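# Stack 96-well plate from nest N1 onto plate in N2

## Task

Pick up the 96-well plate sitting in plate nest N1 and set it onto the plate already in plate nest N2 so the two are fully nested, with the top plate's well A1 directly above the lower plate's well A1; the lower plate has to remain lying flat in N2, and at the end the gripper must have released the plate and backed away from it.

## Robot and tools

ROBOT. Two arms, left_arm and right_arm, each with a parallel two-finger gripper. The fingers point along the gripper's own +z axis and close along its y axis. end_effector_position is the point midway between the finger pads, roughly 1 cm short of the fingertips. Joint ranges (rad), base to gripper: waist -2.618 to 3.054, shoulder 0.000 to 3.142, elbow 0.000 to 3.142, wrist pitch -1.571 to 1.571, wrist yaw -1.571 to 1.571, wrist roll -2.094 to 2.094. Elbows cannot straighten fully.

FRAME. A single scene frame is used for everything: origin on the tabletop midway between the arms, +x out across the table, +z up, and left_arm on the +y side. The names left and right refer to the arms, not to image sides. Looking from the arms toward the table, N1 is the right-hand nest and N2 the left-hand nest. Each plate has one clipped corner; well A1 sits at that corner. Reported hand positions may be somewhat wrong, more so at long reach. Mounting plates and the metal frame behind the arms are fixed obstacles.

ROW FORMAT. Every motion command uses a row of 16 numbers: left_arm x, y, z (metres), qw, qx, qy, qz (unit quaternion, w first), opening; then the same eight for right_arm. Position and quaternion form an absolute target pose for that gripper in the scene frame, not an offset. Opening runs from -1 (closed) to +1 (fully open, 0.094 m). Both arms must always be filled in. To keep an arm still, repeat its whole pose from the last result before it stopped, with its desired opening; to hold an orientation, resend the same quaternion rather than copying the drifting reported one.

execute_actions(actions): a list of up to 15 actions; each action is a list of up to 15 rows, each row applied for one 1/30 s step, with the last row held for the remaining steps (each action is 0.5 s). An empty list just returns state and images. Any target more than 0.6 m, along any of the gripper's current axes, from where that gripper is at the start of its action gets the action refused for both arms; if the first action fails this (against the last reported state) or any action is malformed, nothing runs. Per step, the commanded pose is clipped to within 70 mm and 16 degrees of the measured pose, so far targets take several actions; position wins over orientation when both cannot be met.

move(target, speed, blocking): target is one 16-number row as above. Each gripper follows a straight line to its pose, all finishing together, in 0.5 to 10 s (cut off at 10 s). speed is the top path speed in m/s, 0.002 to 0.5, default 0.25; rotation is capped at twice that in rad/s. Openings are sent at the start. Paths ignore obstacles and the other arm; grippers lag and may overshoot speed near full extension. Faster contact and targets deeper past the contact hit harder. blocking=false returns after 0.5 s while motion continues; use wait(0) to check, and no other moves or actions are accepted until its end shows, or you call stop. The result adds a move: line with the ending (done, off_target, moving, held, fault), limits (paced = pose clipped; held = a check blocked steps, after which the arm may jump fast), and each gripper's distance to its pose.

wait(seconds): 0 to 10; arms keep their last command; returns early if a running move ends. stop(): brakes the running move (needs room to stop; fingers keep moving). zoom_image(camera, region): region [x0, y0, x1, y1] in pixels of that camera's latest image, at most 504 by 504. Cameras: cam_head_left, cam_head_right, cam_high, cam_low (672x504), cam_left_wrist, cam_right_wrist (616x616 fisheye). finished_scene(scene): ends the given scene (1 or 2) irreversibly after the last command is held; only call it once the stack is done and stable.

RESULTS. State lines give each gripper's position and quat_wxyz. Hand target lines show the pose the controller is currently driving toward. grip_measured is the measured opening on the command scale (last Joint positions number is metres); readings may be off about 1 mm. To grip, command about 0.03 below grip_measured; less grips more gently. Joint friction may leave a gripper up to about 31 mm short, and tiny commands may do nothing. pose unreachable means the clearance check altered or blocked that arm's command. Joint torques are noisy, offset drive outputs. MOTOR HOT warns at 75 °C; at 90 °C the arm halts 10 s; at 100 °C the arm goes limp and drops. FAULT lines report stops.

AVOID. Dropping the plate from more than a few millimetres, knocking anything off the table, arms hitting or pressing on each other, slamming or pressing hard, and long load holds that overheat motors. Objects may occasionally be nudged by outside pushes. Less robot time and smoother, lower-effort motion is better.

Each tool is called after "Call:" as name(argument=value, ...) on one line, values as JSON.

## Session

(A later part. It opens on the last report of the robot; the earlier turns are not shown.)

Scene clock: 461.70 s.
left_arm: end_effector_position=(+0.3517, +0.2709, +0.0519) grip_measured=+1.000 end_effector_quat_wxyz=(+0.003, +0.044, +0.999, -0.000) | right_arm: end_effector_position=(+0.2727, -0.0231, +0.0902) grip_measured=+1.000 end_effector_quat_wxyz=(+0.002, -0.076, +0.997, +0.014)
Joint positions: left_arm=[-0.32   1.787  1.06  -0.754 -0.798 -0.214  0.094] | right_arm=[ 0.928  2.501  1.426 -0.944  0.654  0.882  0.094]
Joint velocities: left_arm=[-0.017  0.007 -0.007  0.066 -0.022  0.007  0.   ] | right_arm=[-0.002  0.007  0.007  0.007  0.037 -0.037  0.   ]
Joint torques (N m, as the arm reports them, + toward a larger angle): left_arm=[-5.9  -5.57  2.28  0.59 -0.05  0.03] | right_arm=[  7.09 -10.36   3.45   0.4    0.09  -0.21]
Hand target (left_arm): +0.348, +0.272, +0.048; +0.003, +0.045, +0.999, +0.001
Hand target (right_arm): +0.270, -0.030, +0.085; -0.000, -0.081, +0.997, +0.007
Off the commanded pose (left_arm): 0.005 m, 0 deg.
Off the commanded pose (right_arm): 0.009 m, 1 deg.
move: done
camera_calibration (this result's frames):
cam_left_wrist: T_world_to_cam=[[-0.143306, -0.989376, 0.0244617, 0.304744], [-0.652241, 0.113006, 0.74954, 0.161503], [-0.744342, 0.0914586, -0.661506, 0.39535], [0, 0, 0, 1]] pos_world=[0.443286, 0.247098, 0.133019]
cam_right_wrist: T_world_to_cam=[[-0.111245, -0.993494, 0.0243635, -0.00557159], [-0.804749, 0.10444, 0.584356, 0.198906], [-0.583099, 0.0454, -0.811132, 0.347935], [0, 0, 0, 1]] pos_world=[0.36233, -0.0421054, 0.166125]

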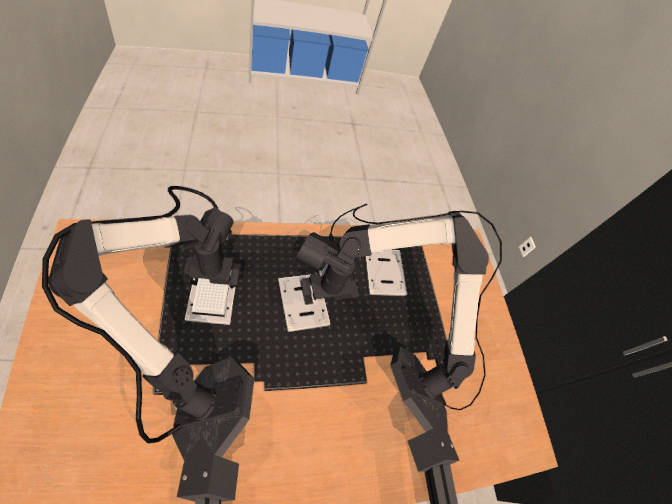

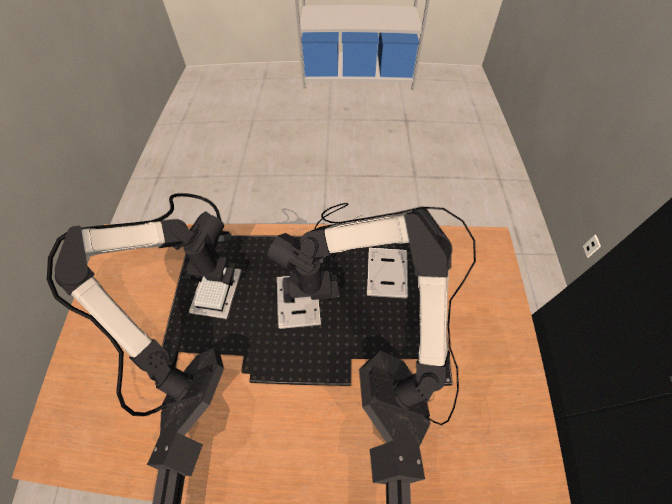

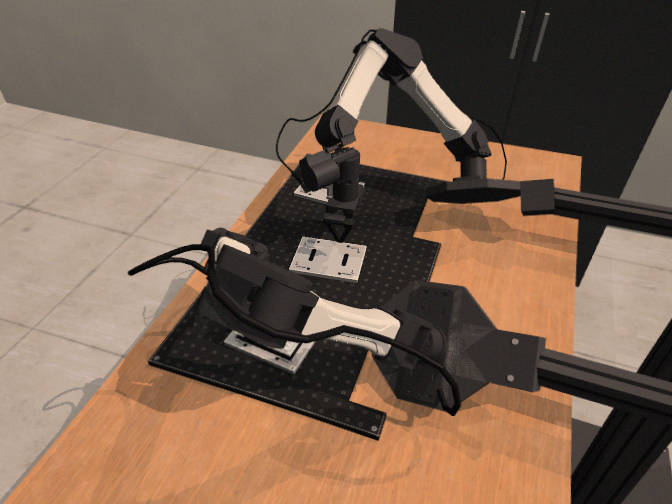

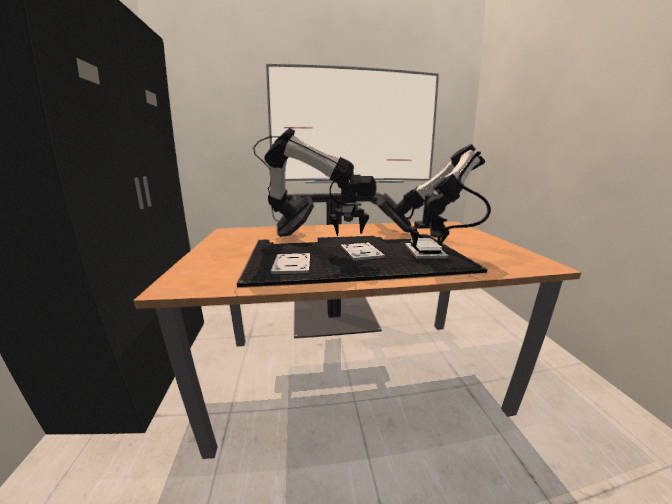

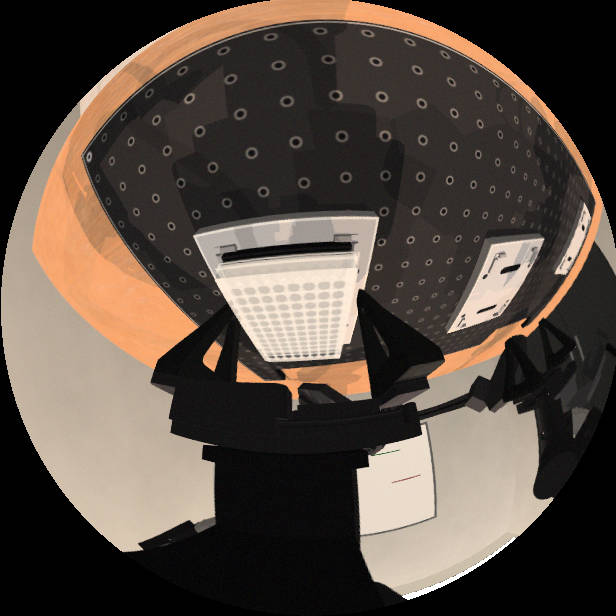

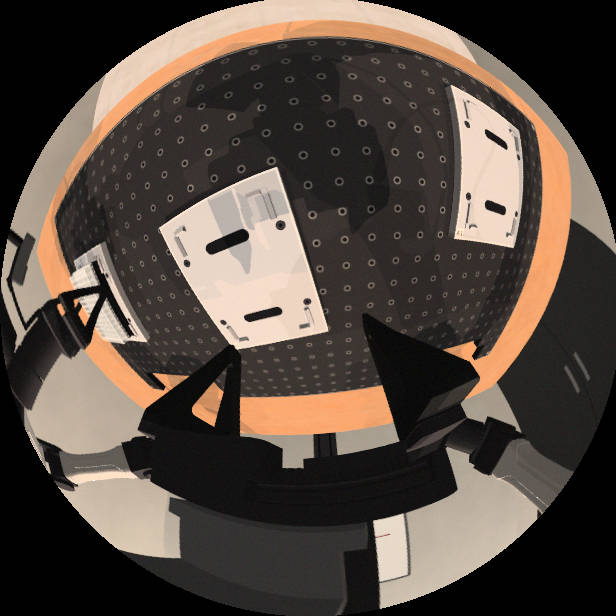

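Call:
execute_actions(actions=[])

Call:
move(target=[0.352,0.278,0.11,0.004,0.045,0.999,0,1,0.27,-0.03,0.085,0,-0.081,0.997,0.007,1], speed=0.05)

Call:
zoom_image(camera="cam_right_wrist", region=[50,235,165,350])

Call:
zoom_image(camera="cam_low", region=[380,200,500,290])

Scene clock: 475.03 s.
left_arm: end_effector_position=(+0.3526, +0.2706, +0.0519) grip_measured=+1.000 end_effector_quat_wxyz=(+0.005, +0.043, +0.999, -0.001) | right_arm: end_effector_position=(+0.2727, -0.0231, +0.0902) grip_measured=+1.000 end_effector_quat_wxyz=(+0.002, -0.076, +0.997, +0.014)
Joint positions: left_arm=[-0.32   1.787  1.06  -0.749 -0.798 -0.212  0.094] | right_arm=[ 0.928  2.501  1.426 -0.944  0.654  0.882  0.094]
Joint velocities: left_arm=[ 0.007 -0.022 -0.012 -0.051  0.037  0.037  0.   ] | right_arm=[-0.017 -0.022 -0.007  0.007  0.066  0.066  0.   ]
Joint torques (N m, as the arm reports them, + toward a larger angle): left_arm=[-5.84 -5.55  2.29  0.63 -0.05  0.05] | right_arm=[  7.08 -10.37   3.45   0.4    0.09  -0.22]
Hand target (left_arm): +0.348, +0.272, +0.048; +0.003, +0.045, +0.999, +0.001
Hand target (right_arm): +0.270, -0.030, +0.085; -0.000, -0.081, +0.997, +0.007
Off the commanded pose (left_arm): 0.006 m, 0 deg.
Off the commanded pose (right_arm): 0.009 m, 1 deg.
camera_calibration (this result's frames):
cam_left_wrist: T_world_to_cam=[[-0.142256, -0.989513, 0.0250527, 0.304219], [-0.655035, 0.113085, 0.747088, 0.163267], [-0.742087, 0.0898672, -0.664253, 0.395899], [0, 0, 0, 1]] pos_world=[0.444014, 0.246987, 0.13338]
cam_right_wrist: T_world_to_cam=[[-0.111245, -0.993494, 0.0243635, -0.00557159], [-0.804749, 0.10444, 0.584356, 0.198906], [-0.583099, 0.0454, -0.811132, 0.347935], [0, 0, 0, 1]] pos_world=[0.36233, -0.0421054, 0.166125]

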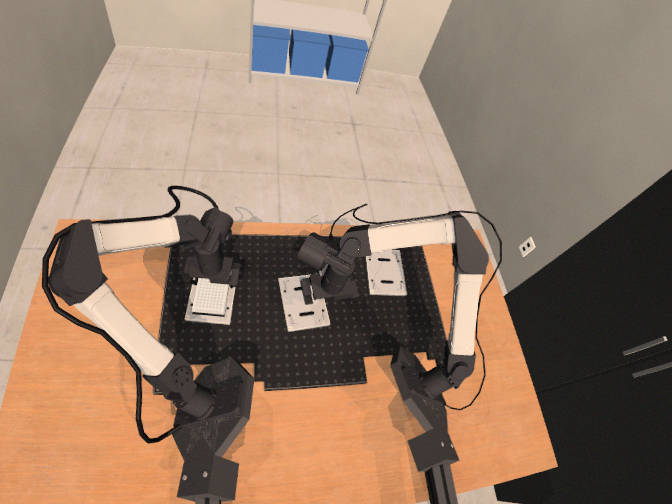

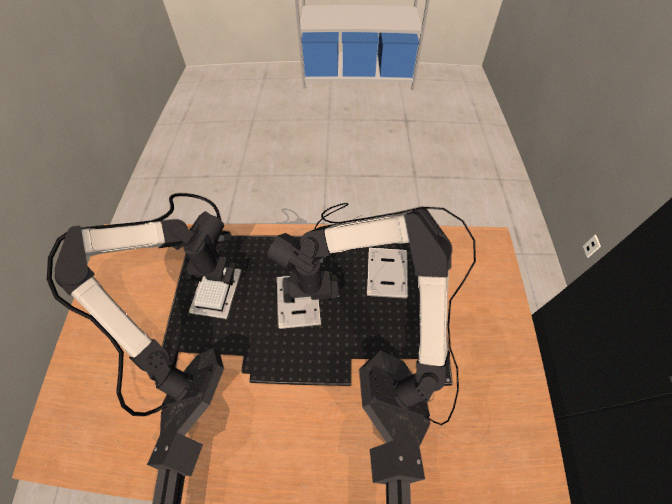

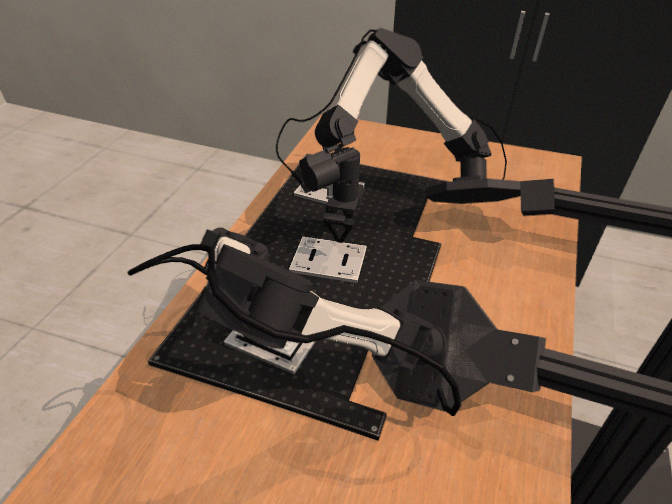

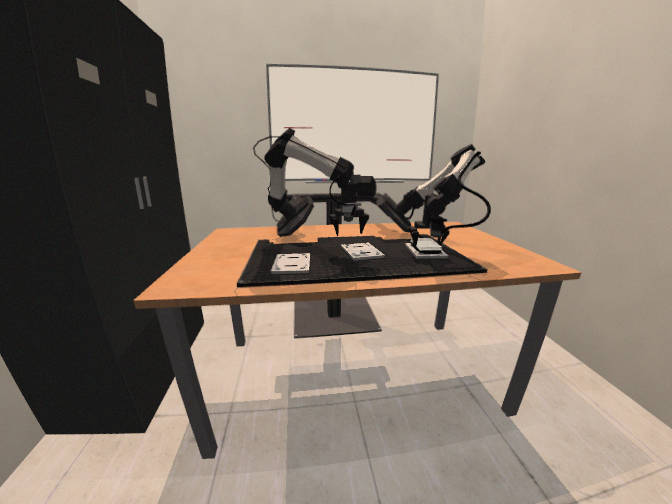

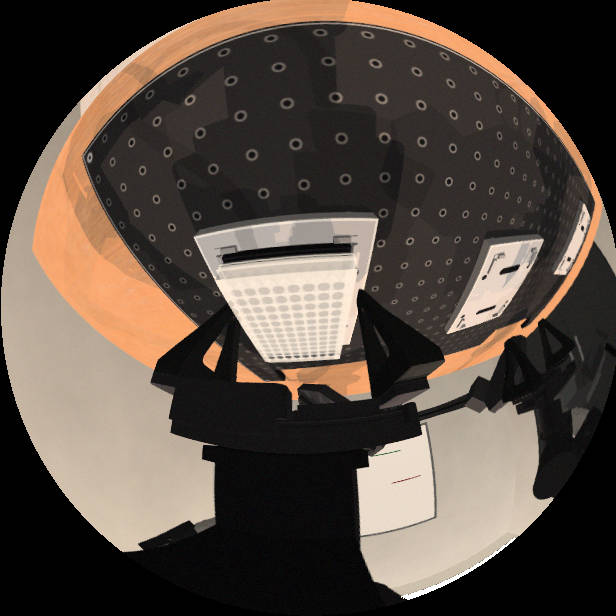

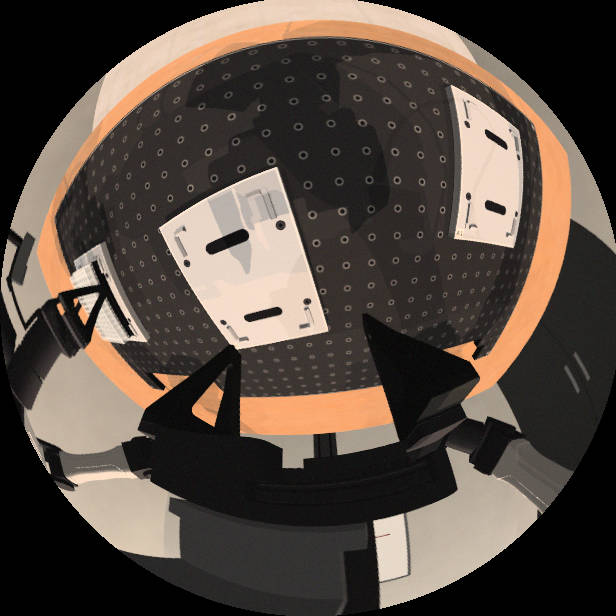

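Scene clock: 476.67 s.
left_arm: end_effector_position=(+0.3459, +0.2744, +0.1010) grip_measured=+1.000 end_effector_quat_wxyz=(-0.003, +0.056, +0.998, +0.004) | right_arm: end_effector_position=(+0.2727, -0.0231, +0.0902) grip_measured=+1.000 end_effector_quat_wxyz=(+0.002, -0.076, +0.997, +0.014)
Joint positions: left_arm=[-0.435  1.753  1.167 -1.036 -0.806 -0.37   0.094] | right_arm=[ 0.928  2.501  1.426 -0.944  0.654  0.882  0.094]
Joint velocities: left_arm=[ 0.002  0.022 -0.027 -0.022  0.007  0.007  0.   ] | right_arm=[ 0.002  0.002  0.007 -0.037  0.051  0.037  0.   ]
Joint torques (N m, as the arm reports them, + toward a larger angle): left_arm=[-7.05 -5.83  6.22  0.12  0.   -0.14] | right_arm=[  7.09 -10.36   3.46   0.4    0.09  -0.21]
Hand target (left_arm): +0.351, +0.278, +0.110; +0.005, +0.045, +0.999, -0.002
Hand target (right_arm): +0.270, -0.030, +0.085; -0.000, -0.081, +0.997, +0.007
Off the commanded pose (left_arm): 0.011 m, 2 deg.
Off the commanded pose (right_arm): 0.009 m, 1 deg.
move: off_target (left_arm)
camera_calibration (this result's frames):
cam_left_wrist: T_world_to_cam=[[-0.167885, -0.985673, 0.016221, 0.314566], [-0.640661, 0.121597, 0.758134, 0.113279], [-0.749245, 0.116888, -0.651897, 0.417021], [0, 0, 0, 1]] pos_world=[0.437835, 0.24754, 0.180871]
cam_right_wrist: T_world_to_cam=[[-0.111245, -0.993494, 0.0243635, -0.00557159], [-0.804749, 0.10444, 0.584356, 0.198906], [-0.583099, 0.0454, -0.811132, 0.347935], [0, 0, 0, 1]] pos_world=[0.36233, -0.0421054, 0.166125]

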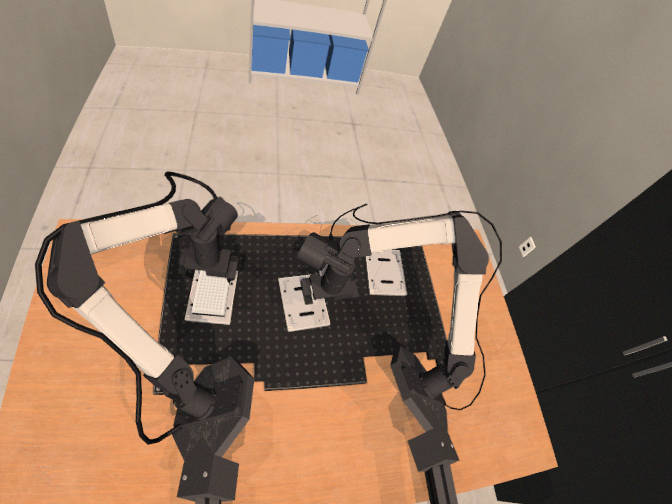

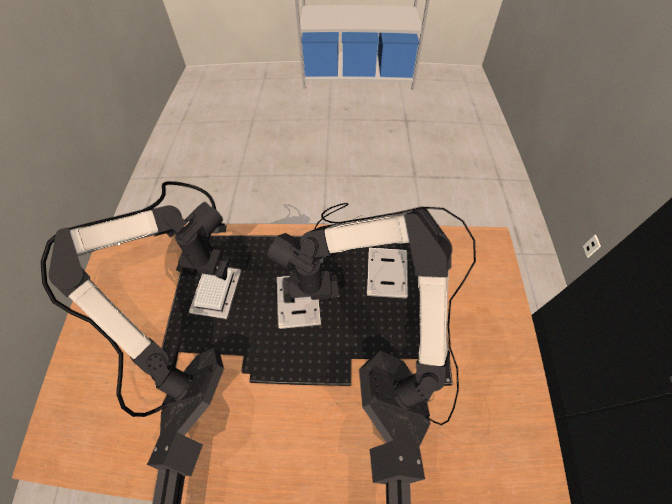

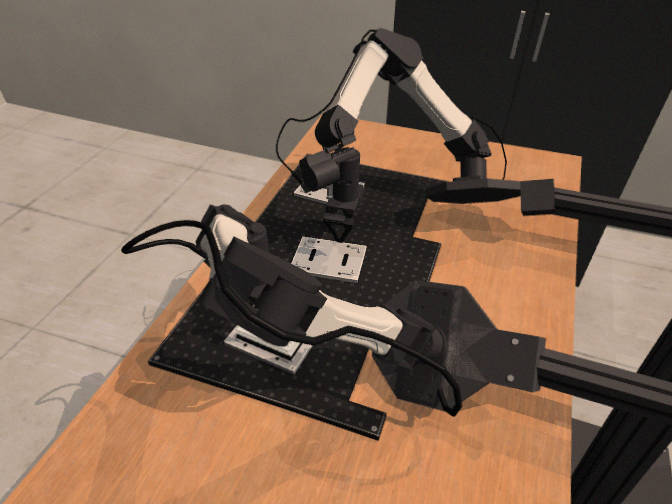

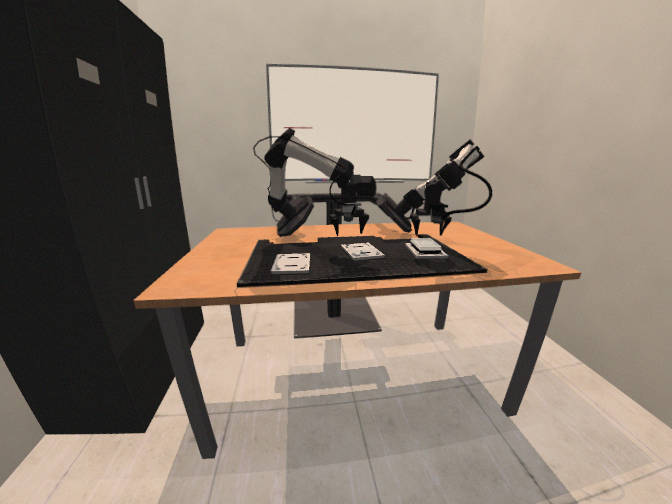

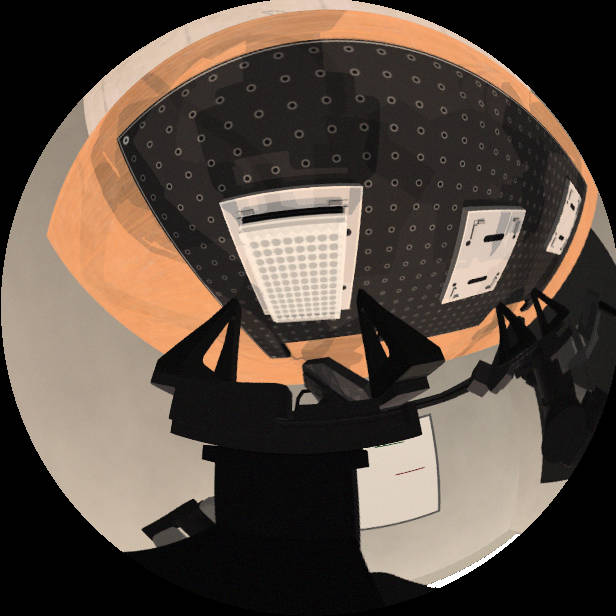

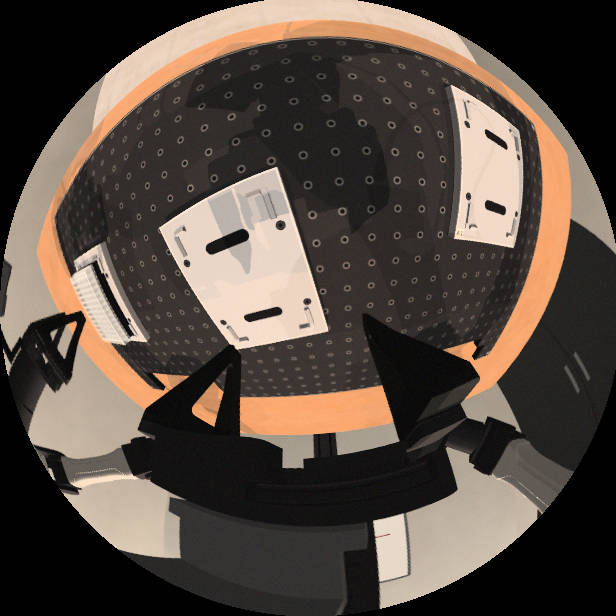

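Region (50, 235, 165, 350) of cam_right_wrist's 616x616 image, scaled by 4.383, with more detail than that image has.

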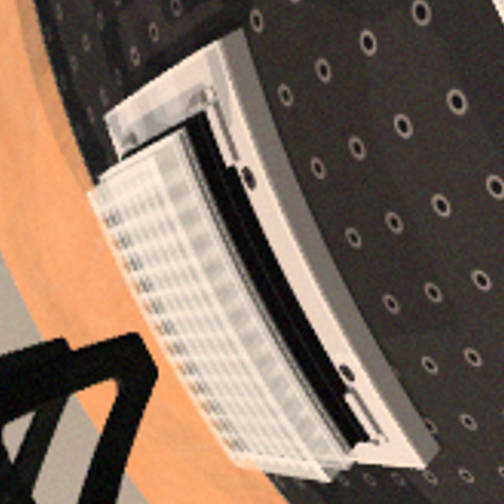

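Region (380, 200, 500, 290) of cam_low's 672x504 image, scaled by 4.200, with more detail than that image has; it fills the top 378 rows of this view, and the rest is white.

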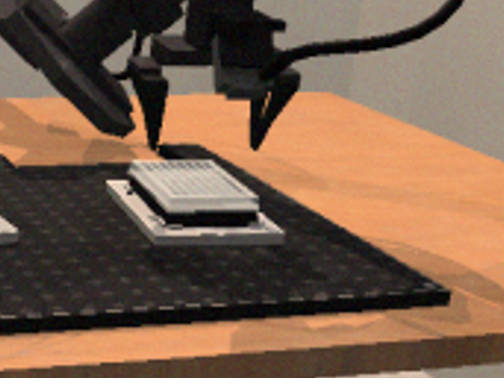

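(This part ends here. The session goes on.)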